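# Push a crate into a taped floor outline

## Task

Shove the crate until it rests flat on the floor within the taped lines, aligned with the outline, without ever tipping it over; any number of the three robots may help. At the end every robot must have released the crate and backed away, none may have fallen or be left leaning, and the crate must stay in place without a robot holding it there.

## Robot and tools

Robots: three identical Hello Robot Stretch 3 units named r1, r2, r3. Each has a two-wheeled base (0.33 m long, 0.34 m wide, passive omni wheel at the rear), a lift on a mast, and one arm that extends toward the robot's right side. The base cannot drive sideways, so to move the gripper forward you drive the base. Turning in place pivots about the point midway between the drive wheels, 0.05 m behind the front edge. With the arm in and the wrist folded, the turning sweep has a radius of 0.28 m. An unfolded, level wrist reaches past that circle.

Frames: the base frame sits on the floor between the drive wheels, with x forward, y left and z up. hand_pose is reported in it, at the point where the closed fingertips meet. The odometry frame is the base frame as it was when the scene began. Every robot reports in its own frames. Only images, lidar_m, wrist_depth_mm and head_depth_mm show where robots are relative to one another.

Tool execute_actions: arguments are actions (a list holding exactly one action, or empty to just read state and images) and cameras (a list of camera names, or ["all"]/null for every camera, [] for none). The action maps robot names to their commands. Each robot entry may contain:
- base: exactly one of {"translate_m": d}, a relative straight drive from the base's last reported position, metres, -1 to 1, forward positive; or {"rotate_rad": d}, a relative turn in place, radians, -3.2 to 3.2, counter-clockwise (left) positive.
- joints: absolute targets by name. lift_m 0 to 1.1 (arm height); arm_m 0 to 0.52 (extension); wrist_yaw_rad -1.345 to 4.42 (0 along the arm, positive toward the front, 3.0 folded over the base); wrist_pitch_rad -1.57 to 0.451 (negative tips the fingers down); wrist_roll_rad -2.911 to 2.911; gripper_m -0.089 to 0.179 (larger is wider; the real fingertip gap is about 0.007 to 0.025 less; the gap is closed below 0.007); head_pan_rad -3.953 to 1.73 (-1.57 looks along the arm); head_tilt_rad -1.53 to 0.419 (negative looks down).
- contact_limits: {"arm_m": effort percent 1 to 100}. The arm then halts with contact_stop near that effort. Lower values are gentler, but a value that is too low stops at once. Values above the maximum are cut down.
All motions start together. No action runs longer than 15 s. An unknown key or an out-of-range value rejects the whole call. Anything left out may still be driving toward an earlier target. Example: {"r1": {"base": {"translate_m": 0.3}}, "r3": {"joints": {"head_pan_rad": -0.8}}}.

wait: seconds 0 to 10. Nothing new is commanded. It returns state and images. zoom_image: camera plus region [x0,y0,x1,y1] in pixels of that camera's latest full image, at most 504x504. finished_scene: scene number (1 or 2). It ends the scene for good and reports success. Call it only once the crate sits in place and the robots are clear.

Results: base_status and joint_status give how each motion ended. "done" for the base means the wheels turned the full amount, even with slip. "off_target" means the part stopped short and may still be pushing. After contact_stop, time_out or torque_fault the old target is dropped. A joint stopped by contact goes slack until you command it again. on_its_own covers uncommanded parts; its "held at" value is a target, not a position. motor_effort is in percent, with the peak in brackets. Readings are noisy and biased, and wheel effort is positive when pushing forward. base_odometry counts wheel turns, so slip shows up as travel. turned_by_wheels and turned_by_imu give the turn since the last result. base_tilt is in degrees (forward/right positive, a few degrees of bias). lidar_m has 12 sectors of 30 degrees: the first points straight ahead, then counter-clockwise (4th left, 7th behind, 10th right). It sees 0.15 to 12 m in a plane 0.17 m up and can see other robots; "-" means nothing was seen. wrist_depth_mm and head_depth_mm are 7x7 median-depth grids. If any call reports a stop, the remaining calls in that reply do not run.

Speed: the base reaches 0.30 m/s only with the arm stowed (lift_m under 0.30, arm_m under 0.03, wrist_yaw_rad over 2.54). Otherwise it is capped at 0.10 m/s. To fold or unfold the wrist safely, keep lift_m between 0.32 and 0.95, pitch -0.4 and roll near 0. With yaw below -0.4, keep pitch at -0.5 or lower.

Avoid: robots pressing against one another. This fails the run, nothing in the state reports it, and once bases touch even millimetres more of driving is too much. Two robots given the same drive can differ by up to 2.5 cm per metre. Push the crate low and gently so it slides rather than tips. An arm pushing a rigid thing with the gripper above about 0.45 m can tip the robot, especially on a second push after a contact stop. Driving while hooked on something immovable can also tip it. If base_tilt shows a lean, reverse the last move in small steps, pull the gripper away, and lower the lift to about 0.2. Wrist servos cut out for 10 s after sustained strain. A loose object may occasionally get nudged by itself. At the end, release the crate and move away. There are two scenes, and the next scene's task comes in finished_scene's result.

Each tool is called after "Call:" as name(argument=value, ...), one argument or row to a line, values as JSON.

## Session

Call:
execute_actions(
  actions=[],
)

Scene clock: 0.00 s.
r1.base_odometry: x=+0.000 y=+0.000 heading=+0.000 (m, m, rad; r1's odometry frame)
r1.turned_by_wheels: +0.000 (rad since the last result)
r1.turned_by_imu: +0.000 (rad since the last result)
r1.base_tilt: forward=+1.3 right=+0.9 (deg)
r1.lidar_m: 1.80 2.68 2.53 2.58 1.50 1.50 2.79 2.39 2.25 2.29 1.82 1.72
r1.head_depth_mm: 1788 2715 - - - 3211 1647 / 1815 2765 - - - 3177 1728 / 1834 2791 - - - 3131 2006 / 1845 2831 - - - 3072 2071 / 1866 2889 - - - 3010 2059 / 1880 2921 3732 3772 3851 3017 2045 / 1896 2947 3260 3282 3314 2960 2014
r1.base_status: not commanded
r1.joint_positions: lift_m=+0.440 arm_m=+0.001 wrist_yaw_rad=+2.802 wrist_pitch_rad=-0.362 wrist_roll_rad=+0.004 gripper_m=+0.037 head_pan_rad=-0.006 head_tilt_rad=+0.013
r1.joint_status: not commanded
r1.motor_effort: left_wheel=+0 right_wheel=-1 lift_m=+22 arm_m=+1 wrist_yaw_rad=+0 wrist_pitch_rad=+6 wrist_roll_rad=+0 gripper_m=-1 head_pan_rad=+0 head_tilt_rad=+3 (%)
r1.hand_pose: x=+0.0558 y=+0.0720 z=+0.4657 quat_wxyz=(+0.243, +0.708, +0.007, +0.663) (m; r1's base frame)
r1.wrist_depth_mm: - - - - - - - / - - - - - - - / - - - - - - - / - - - - - - 988 / - 846 853 831 827 805 815 / 698 718 687 680 669 681 679 / 610 - 590 592 597 584 589
r2.base_odometry: x=+0.000 y=+0.000 heading=+0.000 (m, m, rad; r2's odometry frame)
r2.turned_by_wheels: +0.000 (rad since the last result)
r2.turned_by_imu: +0.000 (rad since the last result)
r2.base_tilt: forward=-0.7 right=-1.2 (deg)
r2.lidar_m: 1.81 3.70 1.38 1.01 0.99 1.01 1.40 3.88 2.37 1.03 1.59 3.89
r2.head_depth_mm: 1883 2877 - - - 2891 1955 / 1890 2669 - - - 2651 1867 / 1894 2723 - - - 2531 1750 / 1875 2707 - - - 2841 1950 / 1895 2982 - - - 2818 1946 / 1918 2981 - - - 2798 1933 / 1905 3017 3791 3885 3853 2771 1923
r2.base_status: not commanded
r2.joint_positions: lift_m=+0.366 arm_m=+0.003 wrist_yaw_rad=+2.995 wrist_pitch_rad=-0.359 wrist_roll_rad=-0.015 gripper_m=+0.037 head_pan_rad=-0.017 head_tilt_rad=-0.005
r2.joint_status: not commanded
r2.motor_effort: left_wheel=+0 right_wheel=-1 lift_m=+43 arm_m=+0 wrist_yaw_rad=+1 wrist_pitch_rad=+9 wrist_roll_rad=-1 gripper_m=+0 head_pan_rad=+1 head_tilt_rad=+2 (%)
r2.hand_pose: x=+0.0126 y=+0.0810 z=+0.3917 quat_wxyz=(+0.177, +0.698, +0.076, +0.690) (m; r2's base frame)
r2.wrist_depth_mm: 687 - 998 - - - - / 764 - - - - - - / 778 - - - - - - / 849 - - - - - - / 806 808 856 802 805 796 796 / 684 675 - 661 693 659 649 / 584 577 551 576 544 565 563
r3.base_odometry: x=+0.000 y=+0.000 heading=+0.000 (m, m, rad; r3's odometry frame)
r3.turned_by_wheels: +0.000 (rad since the last result)
r3.turned_by_imu: +0.000 (rad since the last result)
r3.base_tilt: forward=-0.6 right=-0.8 (deg)
r3.lidar_m: 2.17 2.41 2.59 2.58 2.86 2.60 2.56 2.87 1.34 1.34 2.38 2.18
r3.head_depth_mm: 1837 2047 2071 2070 2070 2098 2060 / 1860 2079 2093 2115 2116 2122 2041 / 1869 2128 2138 2136 2155 2155 2031 / 1882 2142 2158 2181 2172 2202 2017 / 1895 2198 2205 2214 2217 2227 2008 / 1922 2223 2249 2251 2265 2269 1989 / 1910 2269 2271 2298 2282 2304 1986
r3.base_status: not commanded
r3.joint_positions: lift_m=+0.527 arm_m=+0.000 wrist_yaw_rad=+2.882 wrist_pitch_rad=-0.422 wrist_roll_rad=+0.011 gripper_m=+0.037 head_pan_rad=-0.001 head_tilt_rad=-0.003
r3.joint_status: not commanded
r3.motor_effort: left_wheel=+0 right_wheel=+0 lift_m=+18 arm_m=-1 wrist_yaw_rad=-1 wrist_pitch_rad=+7 wrist_roll_rad=+1 gripper_m=+0 head_pan_rad=+0 head_tilt_rad=+2 (%)
r3.hand_pose: x=+0.0362 y=+0.0710 z=+0.5387 quat_wxyz=(+0.237, +0.708, +0.056, +0.663) (m; r3's base frame)
r3.wrist_depth_mm: - - - - - - - / - - - - - - - / - - - - - - - / - - - - - - - / 963 - 949 956 937 936 923 / 790 - 807 814 804 798 786 / 667 662 669 693 667 676 686
pictures: r1_head_camera (sideways: a quarter turn clockwise sets it upright), r1_nav_camera (sideways: a quarter turn counterclockwise sets it upright), r1_wrist_camera, r2_head_camera (sideways: a quarter turn clockwise sets it upright), r2_nav_camera (sideways: a quarter turn counterclockwise sets it upright), r2_wrist_camera, r3_head_camera (sideways: a quarter turn clockwise sets it upright), r3_nav_camera (sideways: a quarter turn counterclockwise sets it upright), r3_wrist_camera
camera_calibration (this result's frames):
r1_head_camera: T_world_to_cam=[[-0.00384626, -0.0376931, -0.999282, 1.3201], [-0.0190245, 0.999111, -0.0376134, 0.0516666], [0.999812, 0.0188662, -0.00455994, -0.0404264], [0, 0, 0, 1]] pos_world=[0.0464792, -0.00109912, 1.32092]
r1_nav_camera: T_world_to_cam=[[-0.0239751, 0.0351752, 0.999094, -1.26417], [-0.0533528, -0.998002, 0.0338565, 0.0110996], [0.998288, -0.0524927, 0.0258039, -0.082304], [0, 0, 0, 1]] pos_world=[0.0524468, 0.0512244, 1.26477]
r1_wrist_camera: T_world_to_cam=[[0.919512, -0.390807, -0.0420395, -0.00669718], [-0.24634, -0.489628, -0.836409, 0.46622], [0.306291, 0.779445, -0.546491, 0.347029], [0, 0, 0, 1]] pos_world=[0.0147149, -0.0448325, 0.579318]
r2_head_camera: T_world_to_cam=[[-0.0402341, -0.00748431, -0.999162, 1.31728], [0.0684479, 0.997602, -0.0102289, 0.0103494], [0.996843, -0.0688021, -0.0396254, 0.00118207], [0, 0, 0, 1]] pos_world=[0.0511129, -0.000384329, 1.31633]
r2_nav_camera: T_world_to_cam=[[0.00671971, 0.0440207, 0.999008, -1.26037], [0.00150609, -0.99903, 0.0440115, 0.00112141], [0.999976, 0.00120885, -0.00677949, -0.0402082], [0, 0, 0, 1]] pos_world=[0.0486749, 0.0566515, 1.2588]
r2_wrist_camera: T_world_to_cam=[[0.982014, -0.188559, 0.00972509, -0.0106712], [-0.0892457, -0.508947, -0.856159, 0.415312], [0.166386, 0.839892, -0.516621, 0.295152], [0, 0, 0, 1]] pos_world=[-0.0015651, -0.0385355, 0.508159]
r3_head_camera: T_world_to_cam=[[-0.00617505, -0.0414697, -0.999121, 1.31457], [0.0484259, 0.997955, -0.0417206, 0.0500678], [0.998808, -0.0486409, -0.00415421, -0.0412941], [0, 0, 0, 1]] pos_world=[0.0469378, 0.00254075, 1.31533]
r3_nav_camera: T_world_to_cam=[[-0.0095192, -0.00731572, 0.999928, -1.2552], [0.0620526, -0.99805, -0.00671125, 0.052848], [0.998027, 0.0619842, 0.0099546, -0.0628038], [0, 0, 0, 1]] pos_world=[0.0474521, 0.0474551, 1.25609]
r3_wrist_camera: T_world_to_cam=[[0.950433, -0.310285, -0.0199917, -0.00217313], [-0.190197, -0.52932, -0.826829, 0.525323], [0.24597, 0.789648, -0.562098, 0.402382], [0, 0, 0, 1]] pos_world=[0.00300616, -0.0403508, 0.660487]
Images, in order (width x height): r1_head_camera 896x504, r1_nav_camera 672x504, r1_wrist_camera 644x364, r2_head_camera 896x504, r2_nav_camera 672x504, r2_wrist_camera 644x364, r3_head_camera 896x504, r3_nav_camera 672x504, r3_wrist_camera 644x364.

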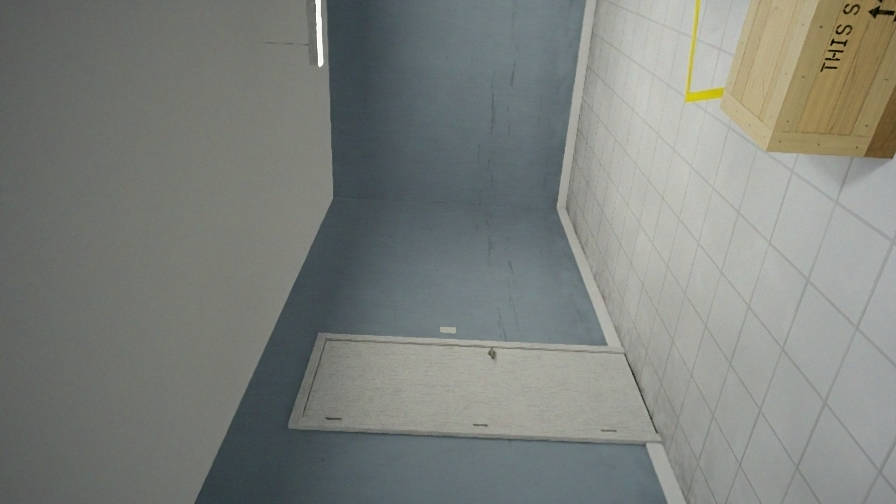

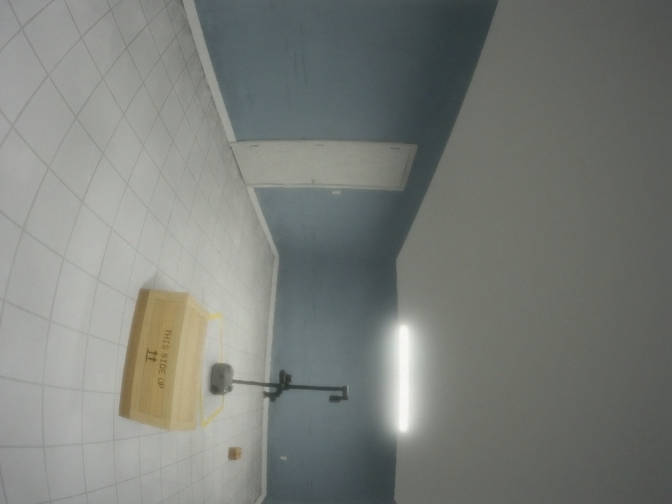

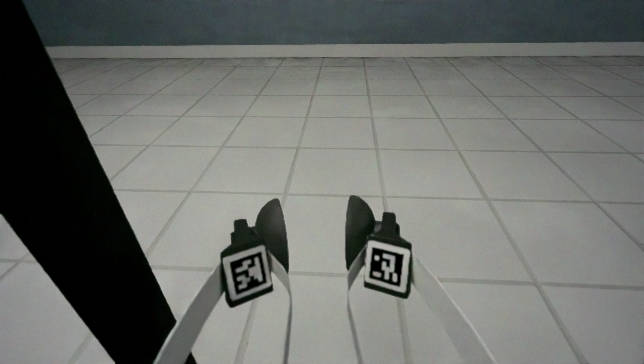

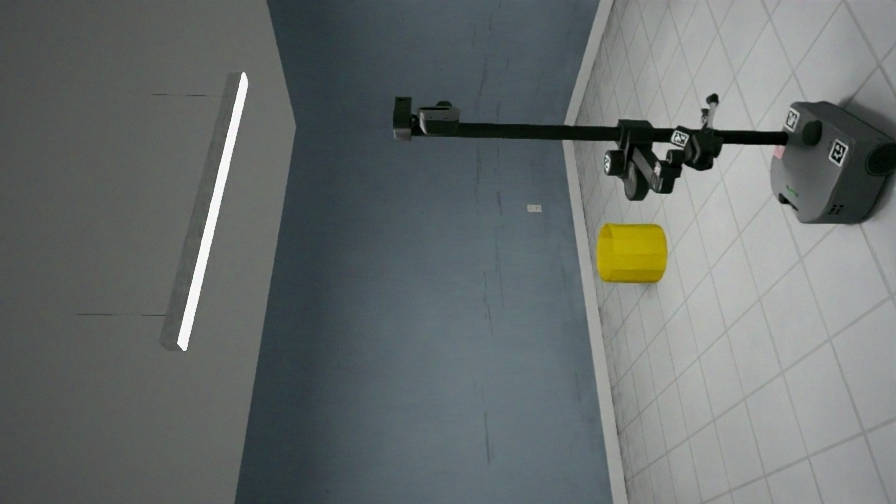

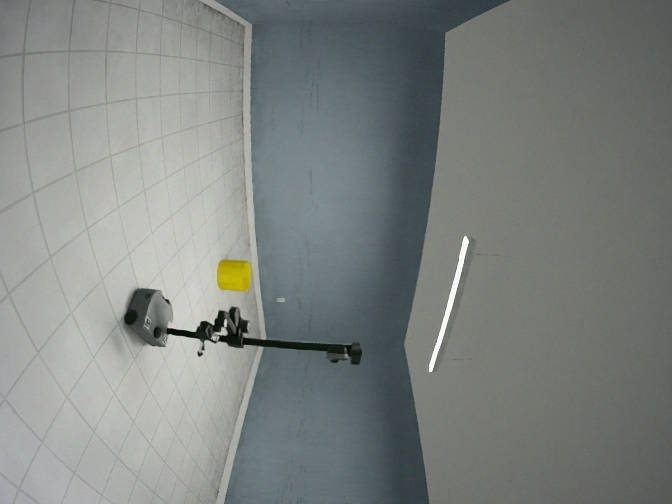

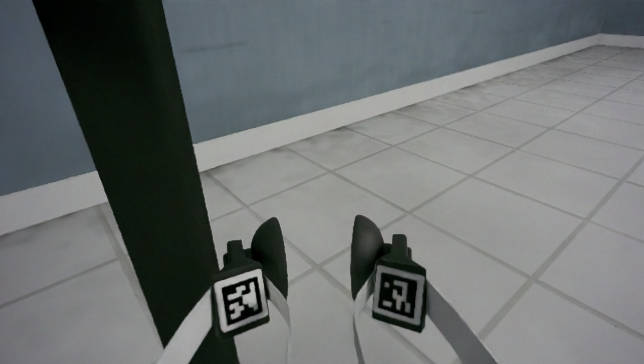

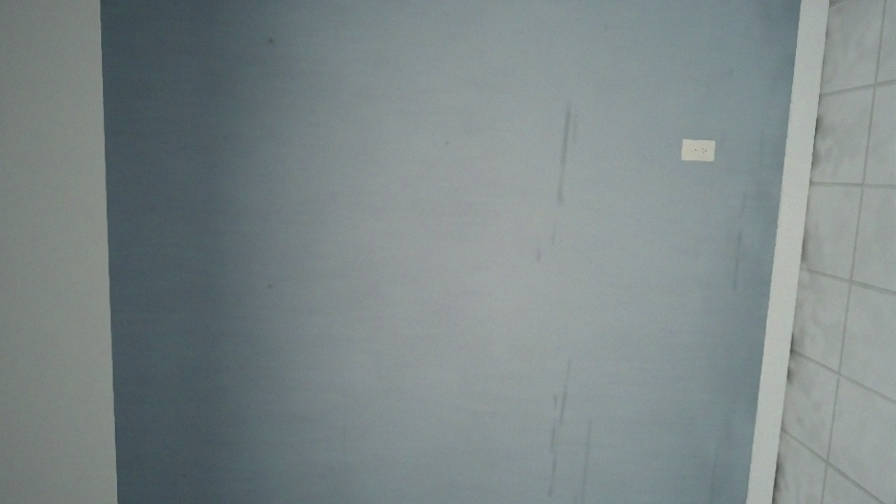

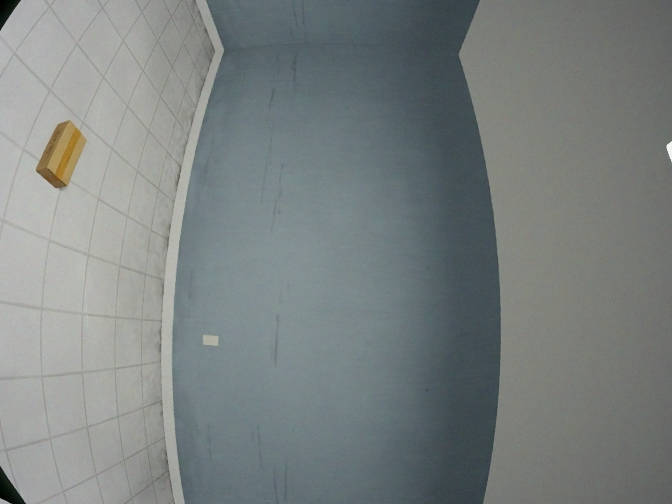

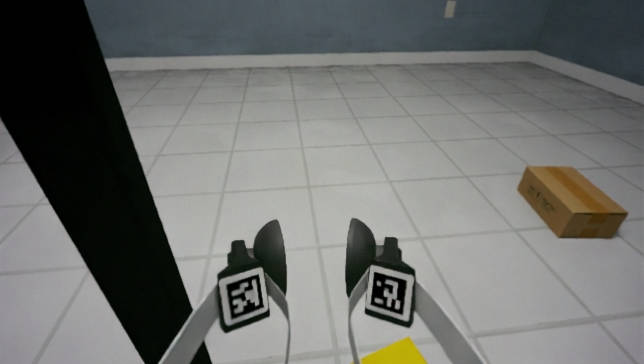

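Call:
execute_actions(
  actions=[
    {"r1":{"joints":{"head_pan_rad":-0.35,"head_tilt_rad":-0.55,"wrist_yaw_rad":3.0,"wrist_pitch_rad":-0.4,"wrist_roll_rad":0}},"r2":{"joints":{"head_pan_rad":1.5,"head_tilt_rad":-0.7,"wrist_yaw_rad":3.0,"wrist_pitch_rad":-0.4,"wrist_roll_rad":0}},"r3":{"joints":{"head_pan_rad":-1.8,"head_tilt_rad":-0.65,"wrist_yaw_rad":3.0,"wrist_pitch_rad":-0.4,"wrist_roll_rad":0}}},
  ],
  cameras=["r1_head_camera","r1_nav_camera","r2_head_camera","r2_nav_camera","r3_head_camera","r3_nav_camera"],
)

Scene clock: 12.50 s.
r1.base_odometry: x=+0.000 y=+0.000 heading=+0.000 (m, m, rad; r1's odometry frame)
r1.turned_by_wheels: +0.000 (rad since the last result)
r1.turned_by_imu: -0.001 (rad since the last result)
r1.base_tilt: forward=+1.3 right=+0.9 (deg)
r1.lidar_m: 1.79 2.68 2.53 2.58 1.50 1.50 2.79 2.38 2.25 2.29 1.82 1.72
r1.head_depth_mm: - - 3702 2469 1860 1480 1231 / - - 3677 1966 1833 1471 1230 / - - 3411 1991 1836 1470 1222 / - - 3568 2061 1822 1460 1218 / - - 3513 2162 1818 1456 1218 / - - 3520 2395 1813 1451 1219 / - - 3457 2375 1805 1446 1208
r1.base_status: not commanded
r1.joint_positions: lift_m=+0.440 arm_m=+0.001 wrist_yaw_rad=+2.997 wrist_pitch_rad=-0.412 wrist_roll_rad=+0.004 gripper_m=+0.037 head_pan_rad=-0.343 head_tilt_rad=-0.543
r1.joint_status: all done
r1.motor_effort: left_wheel=+1(1) right_wheel=-1(0) lift_m=+23(22) arm_m=+1(1) wrist_yaw_rad=+3(3) wrist_pitch_rad=+6(4) wrist_roll_rad=-2(1) gripper_m=+0(1) head_pan_rad=-3(27) head_tilt_rad=-4(42) (%)
r1.hand_pose: x=+0.0112 y=+0.0768 z=+0.4541 quat_wxyz=(+0.195, +0.702, +0.094, +0.679) (m; r1's base frame)
r1.wrist_depth_mm: - - - - - - - / - - - - - - - / - - - - - - - / - 944 983 962 937 945 930 / 794 796 - 764 779 777 770 / 674 675 - 662 643 641 640 / 586 587 584 592 568 566 570
r2.base_odometry: x=+0.000 y=+0.000 heading=+0.000 (m, m, rad; r2's odometry frame)
r2.turned_by_wheels: +0.000 (rad since the last result)
r2.turned_by_imu: -0.001 (rad since the last result)
r2.base_tilt: forward=-0.8 right=-1.0 (deg)
r2.lidar_m: 1.81 3.68 1.38 1.01 0.99 1.02 1.40 3.90 2.37 1.02 1.59 3.93
r2.head_depth_mm: 1220 1436 1779 1955 1580 1319 1136 / 1126 1311 1584 1867 1571 1321 1139 / 1051 1210 1429 1733 1560 1309 1135 / 978 1123 1297 1552 1555 1313 1133 / 916 1040 1192 1402 1526 1304 1124 / 858 964 1098 1274 1456 1291 1142 / 815 904 1017 1176 1372 1343 -
r2.base_status: not commanded
r2.joint_positions: lift_m=+0.366 arm_m=+0.003 wrist_yaw_rad=+2.998 wrist_pitch_rad=-0.412 wrist_roll_rad=-0.006 gripper_m=+0.037 head_pan_rad=+1.493 head_tilt_rad=-0.691
r2.joint_status: all done
r2.motor_effort: left_wheel=+1(0) right_wheel=-1(1) lift_m=+43(43) arm_m=+0(0) wrist_yaw_rad=+3(2) wrist_pitch_rad=+7(9) wrist_roll_rad=+3(2) gripper_m=+1(0) head_pan_rad=+3(26) head_tilt_rad=-6(56) (%)
r2.hand_pose: x=+0.0110 y=+0.0749 z=+0.3796 quat_wxyz=(+0.194, +0.699, +0.095, +0.682) (m; r2's base frame)
r2.wrist_depth_mm: 729 - - - - - - / 758 - - - - - - / 827 - - - - - - / 849 - 908 935 906 890 913 / 779 737 776 756 744 714 726 / 644 630 - 632 644 617 606 / 552 546 - 535 523 528 527
r3.base_odometry: x=+0.000 y=+0.000 heading=+0.000 (m, m, rad; r3's odometry frame)
r3.turned_by_wheels: +0.000 (rad since the last result)
r3.turned_by_imu: -0.001 (rad since the last result)
r3.base_tilt: forward=-0.6 right=-0.8 (deg)
r3.lidar_m: 2.17 2.41 2.59 2.58 2.86 2.60 2.56 2.87 1.34 1.34 2.37 2.17
r3.head_depth_mm: - - 2998 2172 1701 1402 1184 / - - 2981 1706 1692 1387 1178 / - - 2926 1688 1674 1388 1174 / - - 2887 1674 1661 1370 1167 / - - 2807 1677 1649 1360 1159 / - - 2795 1825 1639 1356 1158 / - - 2748 2049 1628 1341 1151
r3.base_status: not commanded
r3.joint_positions: lift_m=+0.527 arm_m=+0.000 wrist_yaw_rad=+2.998 wrist_pitch_rad=-0.422 wrist_roll_rad=+0.006 gripper_m=+0.037 head_pan_rad=-1.793 head_tilt_rad=-0.642
r3.joint_status: all done
r3.motor_effort: left_wheel=+0(0) right_wheel=+1(0) lift_m=+18(18) arm_m=-1(1) wrist_yaw_rad=+3(3) wrist_pitch_rad=+12(12) wrist_roll_rad=-1(2) gripper_m=-1(0) head_pan_rad=-2(26) head_tilt_rad=-2(22) (%)
r3.hand_pose: x=+0.0108 y=+0.0762 z=+0.5387 quat_wxyz=(+0.198, +0.702, +0.098, +0.677) (m; r3's base frame)
r3.wrist_depth_mm: - - - - - - - / - - - - - - - / - - - - - - - / - - - - - - - / 900 913 988 948 926 923 877 / 781 790 - 796 813 810 776 / 683 680 698 682 658 690 672
pictures: r1_head_camera (sideways: a quarter turn clockwise sets it upright), r1_nav_camera (sideways: a quarter turn counterclockwise sets it upright), r2_head_camera (sideways: a quarter turn clockwise sets it upright), r2_nav_camera (sideways: a quarter turn counterclockwise sets it upright), r3_head_camera (sideways: a quarter turn clockwise sets it upright), r3_nav_camera (sideways: a quarter turn counterclockwise sets it upright)
camera_calibration (this result's frames):
r1_head_camera: T_world_to_cam=[[-0.511648, 0.142543, -0.847288, 1.12464], [0.297004, 0.954692, -0.0187387, 0.0251451], [0.806229, -0.261236, -0.530803, 0.645666], [0, 0, 0, 1]] pos_world=[0.0473976, -0.0156442, 1.29609]
r1_nav_camera: T_world_to_cam=[[0.488397, -0.137098, 0.861784, -1.08784], [-0.356577, -0.932722, 0.0536987, -0.0128507], [0.796443, -0.333518, -0.504425, 0.609049], [0, 0, 0, 1]] pos_world=[0.0416439, 0.0420019, 1.24539]
r2_head_camera: T_world_to_cam=[[-0.0436036, -0.66248, -0.747809, 0.989256], [-0.992997, 0.111006, -0.0404399, 0.0561322], [0.109802, 0.740809, -0.662681, 0.817417], [0, 0, 0, 1]] pos_world=[0.00911998, 0.0435825, 1.28373]
r2_nav_camera: T_world_to_cam=[[0.00568916, 0.638851, 0.76931, -0.960505], [0.999114, -0.0357122, 0.0222676, 0.023375], [0.0416994, 0.768501, -0.638488, 0.787752], [0, 0, 0, 1]] pos_world=[-0.0507386, 0.00906573, 1.24138]
r3_head_camera: T_world_to_cam=[[0.0917682, 0.595029, -0.798448, 1.05194], [0.970664, -0.232406, -0.0616349, 0.0703238], [-0.222239, -0.769369, -0.5989, 0.740189], [0, 0, 0, 1]] pos_world=[-0.000297111, -0.0401148, 1.28756]
r3_nav_camera: T_world_to_cam=[[-0.136718, -0.572511, 0.808418, -1.00432], [-0.983793, 0.174049, -0.0431183, 0.106604], [-0.116019, -0.801211, -0.587027, 0.720948], [0, 0, 0, 1]] pos_world=[0.0512111, -0.015906, 1.23972]
Images, in order (width x height): r1_head_camera 896x504, r1_nav_camera 672x504, r2_head_camera 896x504, r2_nav_camera 672x504, r3_head_camera 896x504, r3_nav_camera 672x504.

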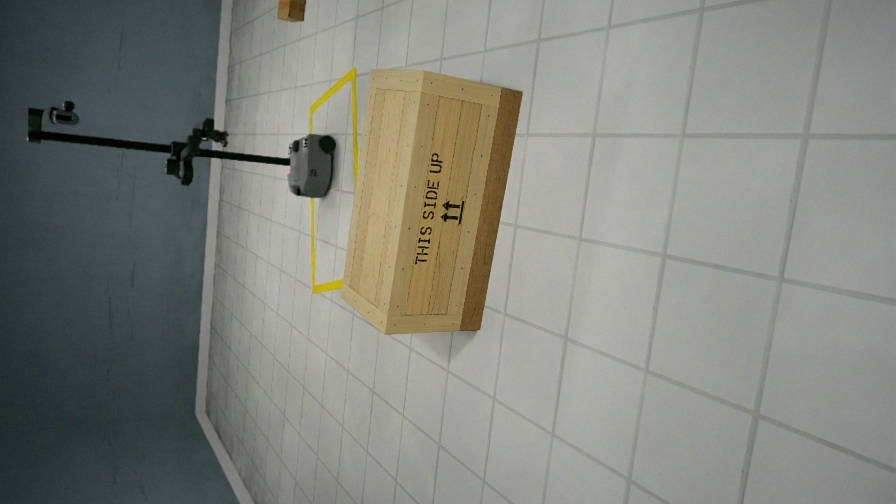

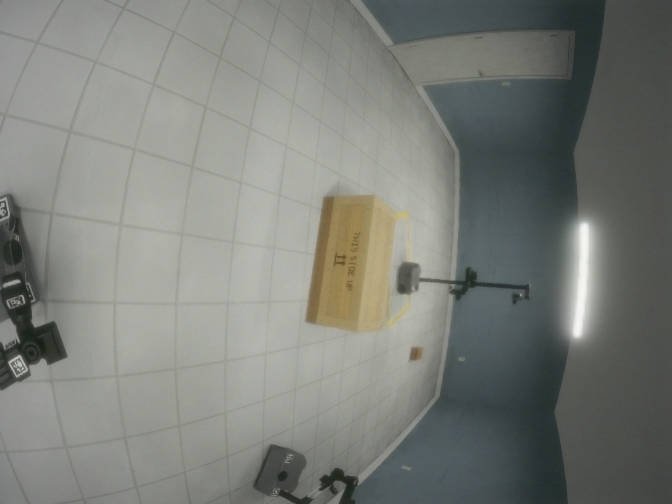

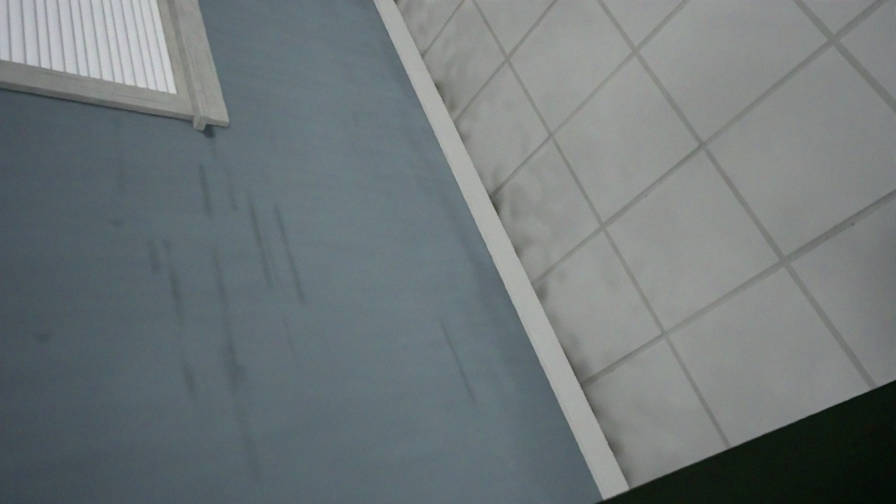

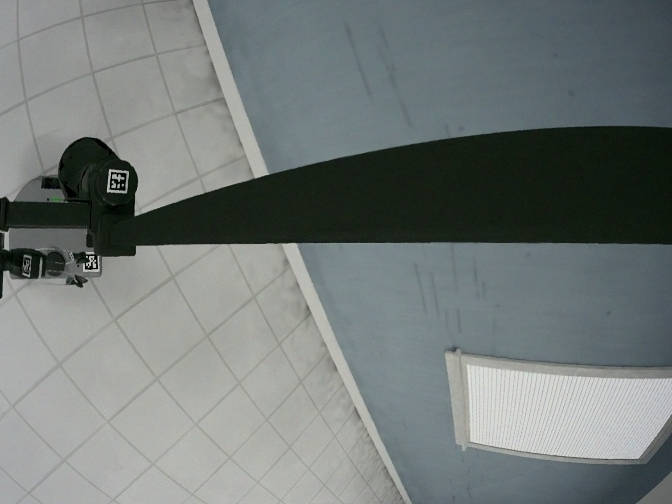

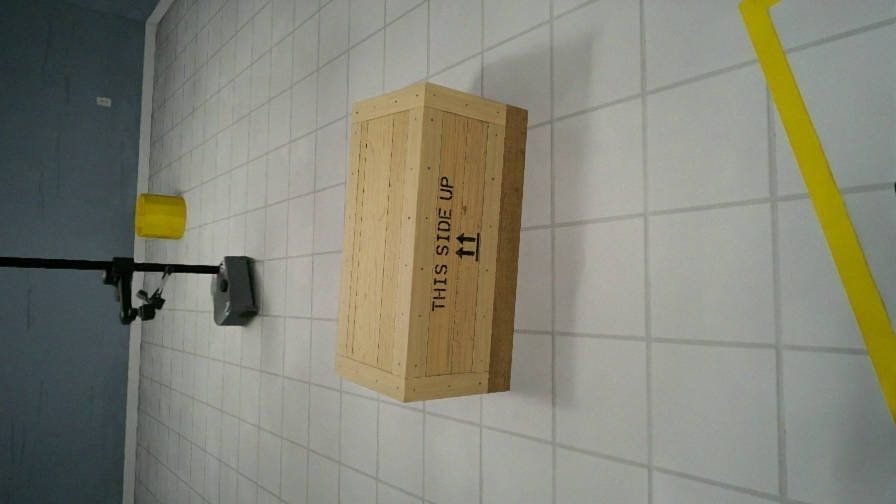

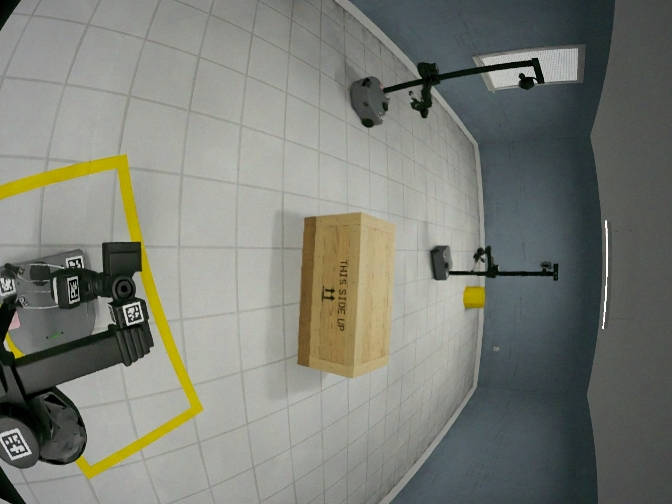

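Call:
execute_actions(
  actions=[
    {"r1":{"base":{"rotate_rad":-0.394},"joints":{"lift_m":0.27,"head_pan_rad":0,"head_tilt_rad":-0.7}},"r2":{"joints":{"lift_m":0.27,"head_pan_rad":-1.4,"head_tilt_rad":-0.7}},"r3":{"joints":{"lift_m":0.27,"head_pan_rad":0,"head_tilt_rad":-0.7}}},
  ],
  cameras=["r1_head_camera","r2_head_camera","r2_nav_camera"],
)

Scene clock: 121.20 s.
r1.base_odometry: x=+0.000 y=+0.000 heading=-0.394 (m, m, rad; r1's odometry frame)
r1.turned_by_wheels: -0.394 (rad since the last result)
r1.turned_by_imu: -0.398 (rad since the last result)
r1.base_tilt: forward=+1.2 right=+0.8 (deg)
r1.lidar_m: 1.72 3.41 2.59 2.52 2.66 1.50 2.73 2.89 2.30 2.25 1.82 3.42
r1.head_depth_mm: - 3807 2617 2003 1596 1340 1155 / - 3804 2014 1997 1599 1336 1150 / - 3333 1955 1973 1589 1338 1147 / - 3747 1998 1972 1591 1331 1146 / - 3700 2019 1971 1585 1330 1145 / - 3675 2539 1951 1580 1328 1142 / - 3716 2553 1944 1575 1320 1136
r1.base_status: done
r1.joint_positions: lift_m=+0.270 arm_m=+0.001 wrist_yaw_rad=+2.997 wrist_pitch_rad=-0.414 wrist_roll_rad=+0.004 gripper_m=+0.037 head_pan_rad=-0.007 head_tilt_rad=-0.691
r1.joint_status: all done
r1.motor_effort: left_wheel=+3(8) right_wheel=-3(5) lift_m=+20(22) arm_m=+1(1) wrist_yaw_rad=+4(4) wrist_pitch_rad=+6(6) wrist_roll_rad=-2(2) gripper_m=+0(1) head_pan_rad=+4(30) head_tilt_rad=-5(21) (%)
r1.hand_pose: x=+0.0111 y=+0.0767 z=+0.2838 quat_wxyz=(+0.195, +0.702, +0.095, +0.679) (m; r1's base frame)
r1.wrist_depth_mm: - - - - - - - / - - - - - - - / 887 - 863 853 850 833 821 / 676 682 667 670 652 649 653 / 562 560 - 549 547 541 539 / 472 484 - - 451 461 459 / - - - - 404 397 397
r2.base_odometry: x=+0.000 y=+0.000 heading=+0.000 (m, m, rad; r2's odometry frame)
r2.turned_by_wheels: +0.000 (rad since the last result)
r2.turned_by_imu: -0.002 (rad since the last result)
r2.base_tilt: forward=-0.7 right=-1.0 (deg)
r2.lidar_m: 1.81 3.69 1.38 1.01 0.99 1.01 1.40 3.86 2.36 1.03 1.59 1.99
r2.head_depth_mm: 3742 3755 2553 1940 1575 1327 1141 / 3626 3631 2510 1760 1571 1317 1139 / 3449 3645 1958 1457 1544 1308 1136 / 3390 3629 1757 1440 1506 1309 1129 / 3278 3494 2283 1853 1541 1310 1126 / 3131 3360 2430 1878 1539 1299 1119 / 3020 3284 2451 1881 1533 1281 1122
r2.base_status: not commanded
r2.joint_positions: lift_m=+0.270 arm_m=+0.003 wrist_yaw_rad=+2.998 wrist_pitch_rad=-0.414 wrist_roll_rad=-0.006 gripper_m=+0.037 head_pan_rad=-1.393 head_tilt_rad=-0.691
r2.joint_status: all done
r2.motor_effort: left_wheel=+0(0) right_wheel=-1(1) lift_m=+28(41) arm_m=+0(0) wrist_yaw_rad=+2(2) wrist_pitch_rad=+8(8) wrist_roll_rad=+3(3) gripper_m=+0(1) head_pan_rad=-3(26) head_tilt_rad=-6(7) (%)
r2.hand_pose: x=+0.0109 y=+0.0747 z=+0.2841 quat_wxyz=(+0.194, +0.698, +0.096, +0.682) (m; r2's base frame)
r2.wrist_depth_mm: 719 - - - - - - / 777 - - - - - - / 812 - 970 961 922 947 919 / 762 - 743 734 730 721 698 / 615 620 626 598 613 608 596 / 519 512 - 519 525 499 488 / 458 - - - 428 439 429
r3.base_odometry: x=+0.000 y=+0.000 heading=+0.000 (m, m, rad; r3's odometry frame)
r3.turned_by_wheels: +0.000 (rad since the last result)
r3.turned_by_imu: -0.001 (rad since the last result)
r3.base_tilt: forward=-0.7 right=-0.8 (deg)
r3.lidar_m: 2.16 2.41 2.59 2.58 2.87 2.60 2.56 2.87 1.34 1.34 2.38 2.18
r3.head_depth_mm: 1764 1999 2287 2052 1638 1358 1165 / 1805 2043 2340 2017 1621 1354 1160 / 1827 2069 2346 2000 1607 1339 1150 / 1858 2111 2388 1984 1588 1335 1148 / 1906 2140 2389 1968 1577 1328 1138 / 1920 2206 2408 1950 1565 1312 1134 / 1959 2246 2426 1911 1468 1308 1126
r3.base_status: not commanded
r3.joint_positions: lift_m=+0.270 arm_m=+0.000 wrist_yaw_rad=+2.998 wrist_pitch_rad=-0.421 wrist_roll_rad=+0.006 gripper_m=+0.037 head_pan_rad=-0.007 head_tilt_rad=-0.691
r3.joint_status: all done
r3.motor_effort: left_wheel=+1(1) right_wheel=+0(1) lift_m=+12(15) arm_m=-1(1) wrist_yaw_rad=+2(3) wrist_pitch_rad=+10(11) wrist_roll_rad=-2(2) gripper_m=+0(0) head_pan_rad=+3(27) head_tilt_rad=-2(9) (%)
r3.hand_pose: x=+0.0108 y=+0.0764 z=+0.2824 quat_wxyz=(+0.198, +0.702, +0.097, +0.677) (m; r3's base frame)
r3.wrist_depth_mm: - - - - - - - / - - - - - - - / 943 - 957 942 963 970 879 / 679 693 704 715 721 730 725 / 578 563 606 592 571 582 585 / 477 492 - - 504 492 491 / - - - - 402 411 415
pictures: r1_head_camera (sideways: a quarter turn clockwise sets it upright), r2_head_camera (sideways: a quarter turn clockwise sets it upright), r2_nav_camera (sideways: a quarter turn counterclockwise sets it upright)
camera_calibration (this result's frames):
r1_head_camera: T_world_to_cam=[[-0.649522, -0.0330747, -0.759623, 1.0112], [-0.0363267, 0.999262, -0.0124474, 0.0189848], [0.759475, 0.0195098, -0.650244, 0.801336], [0, 0, 0, 1]] pos_world=[0.048888, -0.00115973, 1.28943]
r2_head_camera: T_world_to_cam=[[-0.125645, 0.652139, -0.747615, 0.989503], [0.988733, 0.144123, -0.0404497, 0.0440563], [0.0813696, -0.744273, -0.6629, 0.817875], [0, 0, 0, 1]] pos_world=[0.0142158, -0.0429211, 1.28372]
r2_nav_camera: T_world_to_cam=[[0.156339, -0.619684, 0.769123, -0.961181], [-0.975582, -0.218506, 0.0222552, 0.0354368], [0.154267, -0.753822, -0.638713, 0.787358], [0, 0, 0, 1]] pos_world=[0.0633783, 0.00564293, 1.24137]
Images, in order (width x height): r1_head_camera 896x504, r2_head_camera 896x504, r2_nav_camera 672x504.

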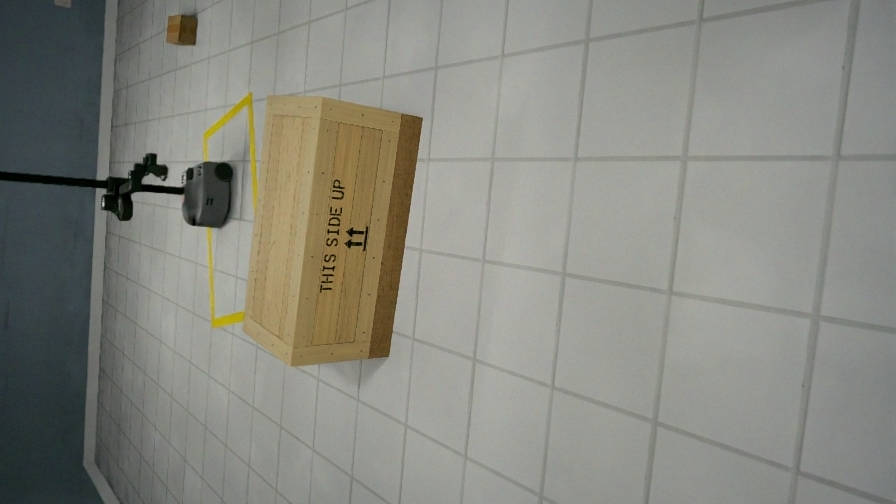

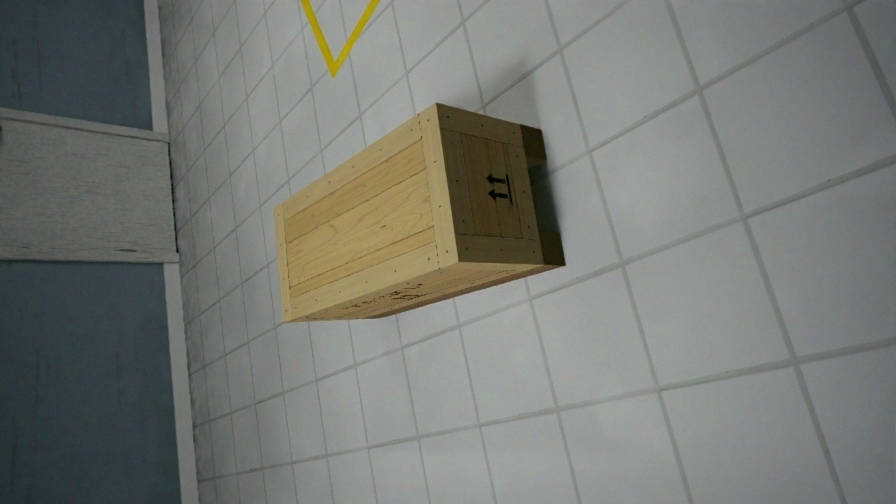

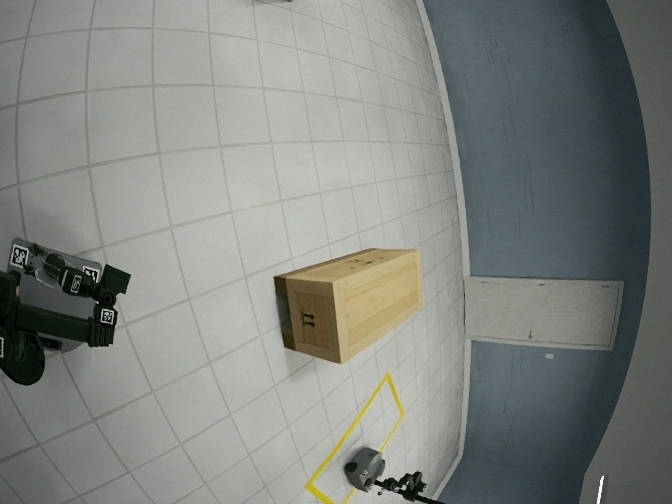

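Call:
execute_actions(
  actions=[
    {"r1":{"base":{"translate_m":0.5}},"r2":{"base":{"rotate_rad":-0.815},"joints":{"head_pan_rad":0}},"r3":{"base":{"rotate_rad":-2.30}}},
  ],
  cameras=["r3_head_camera","r3_nav_camera"],
)

Call:
execute_actions(
  actions=[
    {"r1":{"base":{"translate_m":1.0}},"r2":{"base":{"translate_m":1.0}},"r3":{"base":{"translate_m":1.0}}},
  ],
  cameras=["r1_head_camera","r2_nav_camera","r3_nav_camera"],
)

Scene clock: 171.00 s.
r1.base_odometry: x=+0.462 y=-0.192 heading=-0.394 (m, m, rad; r1's odometry frame)
r1.turned_by_wheels: +0.000 (rad since the last result)
r1.turned_by_imu: +0.001 (rad since the last result)
r1.base_tilt: forward=+1.2 right=+0.9 (deg)
r1.lidar_m: 1.22 1.34 2.55 2.50 2.64 1.97 2.00 3.04 2.33 2.28 1.51 1.24
r1.head_depth_mm: - 3835 2640 1995 1603 1339 1155 / - 3564 2623 1544 1591 1335 1153 / - 3515 2600 1555 1599 1333 1150 / - 3724 2575 1608 1583 1330 1143 / - 3717 1802 1650 1582 1323 1142 / - 3719 2571 1796 1568 1319 1139 / - 3666 2529 1939 1568 1322 1138
r1.base_status: done
r1.joint_positions: lift_m=+0.270 arm_m=+0.001 wrist_yaw_rad=+2.998 wrist_pitch_rad=-0.414 wrist_roll_rad=+0.004 gripper_m=+0.037 head_pan_rad=-0.007 head_tilt_rad=-0.692
r1.joint_status: not commanded
r1.motor_effort: left_wheel=+3(13) right_wheel=-3(7) lift_m=+21(20) arm_m=+1(1) wrist_yaw_rad=+2(3) wrist_pitch_rad=+6(6) wrist_roll_rad=-2(2) gripper_m=-1(0) head_pan_rad=+4(4) head_tilt_rad=-4(6) (%)
r1.hand_pose: x=+0.0110 y=+0.0767 z=+0.2837 quat_wxyz=(+0.195, +0.702, +0.095, +0.679) (m; r1's base frame)
r1.wrist_depth_mm: - - - - - - - / - - - - - - - / 889 - 847 853 843 835 804 / 688 687 670 666 658 661 649 / 559 559 - 551 548 539 533 / 474 481 - - 447 460 456 / - - - - 403 399 396
r2.base_odometry: x=+0.000 y=+0.000 heading=-0.815 (m, m, rad; r2's odometry frame)
r2.turned_by_wheels: -0.815 (rad since the last result)
r2.turned_by_imu: -0.811 (rad since the last result)
r2.base_tilt: forward=-0.7 right=-1.2 (deg)
r2.lidar_m: 3.77 1.51 3.26 2.03 1.14 0.98 0.98 1.12 1.89 2.30 1.10 1.02
r2.head_depth_mm: 3052 3286 2578 1896 1494 1319 1141 / 3113 3407 2533 1951 1567 1326 1139 / 3177 3463 2516 1944 1570 1311 1136 / 3207 3502 2509 1914 1566 1302 1126 / 3332 3554 2461 1901 1550 1301 1119 / 3377 3517 2451 1842 1546 1300 1118 / 3497 3264 1661 1738 1544 1290 1117
r2.base_status: done
r2.joint_positions: lift_m=+0.270 arm_m=+0.003 wrist_yaw_rad=+2.998 wrist_pitch_rad=-0.414 wrist_roll_rad=-0.006 gripper_m=+0.037 head_pan_rad=-0.007 head_tilt_rad=-0.692
r2.joint_status: all done
r2.motor_effort: left_wheel=+2(10) right_wheel=-3(9) lift_m=+28(28) arm_m=-1(0) wrist_yaw_rad=+2(1) wrist_pitch_rad=+8(8) wrist_roll_rad=+3(3) gripper_m=+0(0) head_pan_rad=+3(26) head_tilt_rad=-6(6) (%)
r2.hand_pose: x=+0.0109 y=+0.0747 z=+0.2841 quat_wxyz=(+0.194, +0.698, +0.096, +0.682) (m; r2's base frame)
r2.wrist_depth_mm: - - - - - - - / - - - - - - - / 980 - 957 988 955 931 941 / 756 - 755 746 732 719 700 / 606 612 635 607 600 602 588 / 517 506 - 533 517 502 500 / 455 - - - 426 431 432
r3.base_odometry: x=+0.000 y=+0.000 heading=-2.300 (m, m, rad; r3's odometry frame)
r3.turned_by_wheels: -2.300 (rad since the last result)
r3.turned_by_imu: -2.267 (rad since the last result)
r3.base_tilt: forward=-0.6 right=-0.9 (deg)
r3.lidar_m: 1.36 1.34 2.37 2.26 2.19 2.25 2.69 2.58 2.66 2.69 2.56 2.65
r3.head_depth_mm: 2801 3024 2698 2057 1635 1364 1170 / 3122 3436 2672 2030 1624 1356 1160 / 3638 3700 2650 1996 1610 1345 1154 / - 3847 2631 1983 1596 1339 1142 / - 3751 2602 1900 1583 1333 1138 / - 3650 1794 1723 1565 1316 1128 / - 3620 1770 1604 1550 1304 1123
r3.base_status: done
r3.joint_positions: lift_m=+0.270 arm_m=+0.000 wrist_yaw_rad=+2.998 wrist_pitch_rad=-0.421 wrist_roll_rad=+0.006 gripper_m=+0.037 head_pan_rad=-0.007 head_tilt_rad=-0.692
r3.joint_status: not commanded
r3.motor_effort: left_wheel=+2(8) right_wheel=-1(6) lift_m=+12(12) arm_m=-1(1) wrist_yaw_rad=+1(3) wrist_pitch_rad=+11(11) wrist_roll_rad=-2(2) gripper_m=+0(0) head_pan_rad=+4(4) head_tilt_rad=-3(2) (%)
r3.hand_pose: x=+0.0107 y=+0.0764 z=+0.2824 quat_wxyz=(+0.197, +0.702, +0.097, +0.677) (m; r3's base frame)
r3.wrist_depth_mm: - - - - - - - / - - - - - - - / 953 - 919 946 973 974 953 / 687 713 713 710 718 736 736 / 558 571 608 587 591 577 589 / 473 494 - - 500 486 490 / - - - - 401 417 419
pictures: r3_head_camera (sideways: a quarter turn clockwise sets it upright), r3_nav_camera (sideways: a quarter turn counterclockwise sets it upright)
camera_calibration (this result's frames):
r3_head_camera: T_world_to_cam=[[-0.640073, -0.0370246, -0.767422, 1.01596], [0.0168615, 0.997921, -0.0622085, 0.0768848], [0.768129, -0.0527578, -0.638118, 0.785164], [0, 0, 0, 1]] pos_world=[0.0458872, 0.00231421, 1.28548]
r3_nav_camera: T_world_to_cam=[[0.628177, -0.0116986, 0.777982, -0.969309], [0.0376413, -0.998259, -0.0454041, 0.103346], [0.777159, 0.0578061, -0.626643, 0.767036], [0, 0, 0, 1]] pos_world=[0.00889859, 0.0474877, 1.23946]
Images, in order (width x height): r3_head_camera 896x504, r3_nav_camera 672x504.

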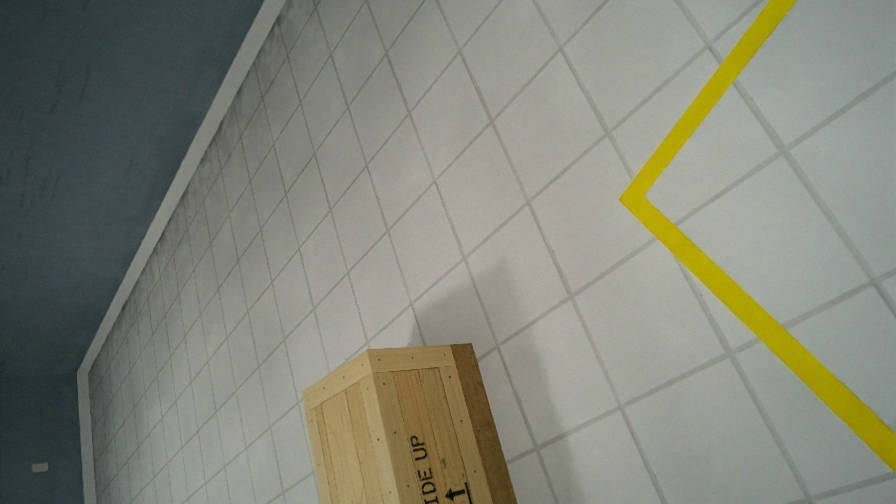

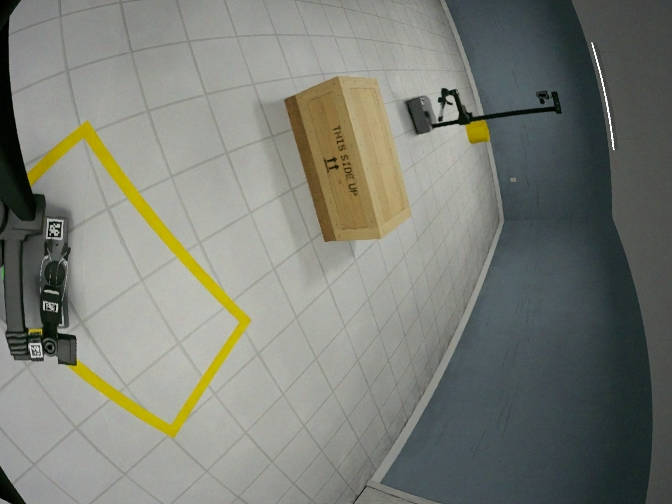

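Scene clock: 176.17 s.
r1.base_odometry: x=+1.385 y=-0.575 heading=-0.394 (m, m, rad; r1's odometry frame)
r1.turned_by_wheels: +0.000 (rad since the last result)
r1.turned_by_imu: +0.003 (rad since the last result)
r1.base_tilt: forward=+1.1 right=+0.9 (deg)
r1.lidar_m: 0.24 0.26 0.41 2.43 2.57 3.07 2.94 0.51 2.39 2.34 0.30 0.24
r1.head_depth_mm: 3787 3836 2614 2001 1601 943 814 / 3802 3847 2606 1976 1595 943 811 / 3942 3780 2601 1969 1589 942 809 / 3933 3777 2573 1896 1592 935 807 / 942 3294 1449 1610 1520 936 805 / - 3682 2575 1614 1580 934 820 / - 3666 2545 1943 1566 930 834
r1.base_status: done
r1.joint_positions: lift_m=+0.270 arm_m=+0.001 wrist_yaw_rad=+2.998 wrist_pitch_rad=-0.414 wrist_roll_rad=+0.004 gripper_m=+0.037 head_pan_rad=-0.007 head_tilt_rad=-0.692
r1.joint_status: not commanded
r1.motor_effort: left_wheel=+2(12) right_wheel=-3(4) lift_m=+21(20) arm_m=+1(1) wrist_yaw_rad=+4(3) wrist_pitch_rad=+6(5) wrist_roll_rad=-2(2) gripper_m=+0(1) head_pan_rad=+4(4) head_tilt_rad=-5(5) (%)
r1.hand_pose: x=+0.0110 y=+0.0767 z=+0.2837 quat_wxyz=(+0.195, +0.702, +0.095, +0.679) (m; r1's base frame)
r1.wrist_depth_mm: - - - - - 400 270 / - - - - - 404 272 / 883 - 863 847 840 408 274 / 676 692 673 667 631 412 274 / 562 546 - 552 549 413 277 / 471 483 - - 449 416 278 / - - - - 404 388 280
r2.base_odometry: x=+0.686 y=-0.728 heading=-0.815 (m, m, rad; r2's odometry frame)
r2.turned_by_wheels: +0.000 (rad since the last result)
r2.turned_by_imu: +0.002 (rad since the last result)
r2.base_tilt: forward=-0.7 right=-1.3 (deg)
r2.lidar_m: 2.80 3.22 2.64 3.80 2.28 1.95 1.94 2.23 0.64 0.58 0.51 0.58
r2.head_depth_mm: 2251 2532 2545 1951 1587 785 961 / 2280 2630 2550 1946 1574 1325 998 / 2355 2637 2503 1914 1554 1317 1133 / 2413 2754 2497 1906 1544 1301 1128 / 2489 2850 2463 1896 1536 1304 1128 / 2561 2898 2471 1895 1544 1301 1121 / 2605 2952 2419 1876 1528 1296 1118
r2.base_status: done
r2.joint_positions: lift_m=+0.270 arm_m=+0.003 wrist_yaw_rad=+2.999 wrist_pitch_rad=-0.414 wrist_roll_rad=-0.005 gripper_m=+0.037 head_pan_rad=-0.007 head_tilt_rad=-0.692
r2.joint_status: not commanded
r2.motor_effort: left_wheel=+2(9) right_wheel=-2(5) lift_m=+28(28) arm_m=+0(0) wrist_yaw_rad=+1(2) wrist_pitch_rad=+8(8) wrist_roll_rad=+3(3) gripper_m=+0(0) head_pan_rad=+3(3) head_tilt_rad=-6(5) (%)
r2.hand_pose: x=+0.0107 y=+0.0747 z=+0.2841 quat_wxyz=(+0.194, +0.698, +0.096, +0.682) (m; r2's base frame)
r2.wrist_depth_mm: - - - - - - - / - - - - - - - / - - 985 982 941 949 947 / 765 - 751 720 748 734 708 / 629 619 641 602 605 606 584 / 520 520 - 520 516 503 505 / 460 - - - 427 434 434
r3.base_odometry: x=-0.666 y=-0.746 heading=-2.300 (m, m, rad; r3's odometry frame)
r3.turned_by_wheels: +0.000 (rad since the last result)
r3.turned_by_imu: +0.002 (rad since the last result)
r3.base_tilt: forward=-0.6 right=-0.8 (deg)
r3.lidar_m: 2.91 0.43 0.46 0.68 2.69 2.76 3.58 3.42 2.98 2.14 2.05 2.15
r3.head_depth_mm: 2243 2435 2514 2039 1638 1363 1166 / 2529 2739 2677 2010 1617 1350 1162 / 2887 3183 2653 2003 1603 1342 1146 / 3343 3587 2627 1981 1593 1330 1148 / - 3749 2576 1957 1580 1322 1140 / - 3695 2542 1931 1579 1314 1088 / - 3596 2514 1914 1565 917 923
r3.base_status: done
r3.joint_positions: lift_m=+0.270 arm_m=+0.000 wrist_yaw_rad=+2.999 wrist_pitch_rad=-0.421 wrist_roll_rad=+0.006 gripper_m=+0.037 head_pan_rad=-0.007 head_tilt_rad=-0.692
r3.joint_status: not commanded
r3.motor_effort: left_wheel=+1(7) right_wheel=-1(3) lift_m=+12(12) arm_m=-1(1) wrist_yaw_rad=+2(1) wrist_pitch_rad=+10(11) wrist_roll_rad=-2(1) gripper_m=-1(1) head_pan_rad=+2(3) head_tilt_rad=-2(2) (%)
r3.hand_pose: x=+0.0106 y=+0.0764 z=+0.2825 quat_wxyz=(+0.197, +0.702, +0.097, +0.677) (m; r3's base frame)
r3.wrist_depth_mm: - - - 726 525 404 341 / - - - 760 555 429 357 / 906 - 945 829 593 454 370 / 689 708 694 712 633 477 384 / 551 570 605 599 582 507 416 / 478 492 - - 508 486 469 / - - - - 405 421 416
pictures: r1_head_camera (sideways: a quarter turn clockwise sets it upright), r2_nav_camera (sideways: a quarter turn counterclockwise sets it upright), r3_nav_camera (sideways: a quarter turn counterclockwise sets it upright)
camera_calibration (this result's frames):
r1_head_camera: T_world_to_cam=[[-0.650428, -0.033206, -0.758842, 1.01018], [-0.0365534, 0.999255, -0.0123951, 0.0189181], [0.758688, 0.0196761, -0.651157, 0.802529], [0, 0, 0, 1]] pos_world=[0.0488732, -0.00115056, 1.28938]
r2_nav_camera: T_world_to_cam=[[0.638631, 0.0396652, 0.76849, -0.963298], [0.0353256, -0.999129, 0.0222132, 0.0293249], [0.768702, 0.0129614, -0.639476, 0.784603], [0, 0, 0, 1]] pos_world=[0.0110306, 0.0573393, 1.24137]
r3_nav_camera: T_world_to_cam=[[0.628614, -0.0116822, 0.77763, -0.968852], [0.0376466, -0.998258, -0.0454291, 0.103379], [0.776806, 0.0578325, -0.627079, 0.767605], [0, 0, 0, 1]] pos_world=[0.0088621, 0.047488, 1.23945]
Images, in order (width x height): r1_head_camera 896x504, r2_nav_camera 672x504, r3_nav_camera 672x504.

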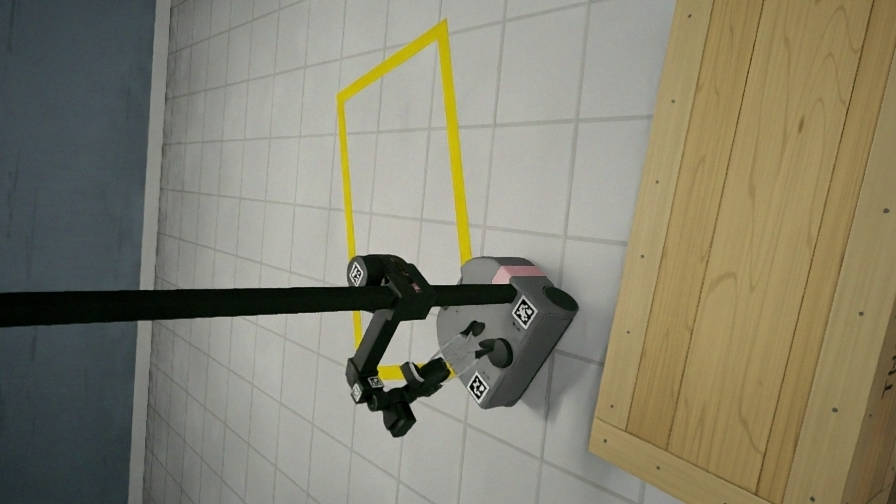

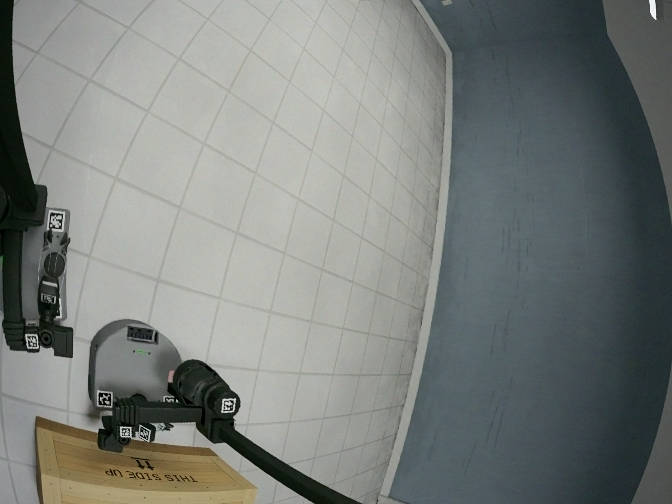

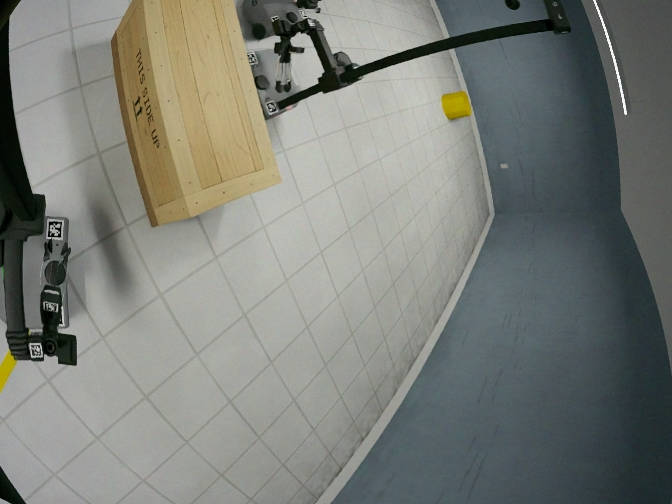

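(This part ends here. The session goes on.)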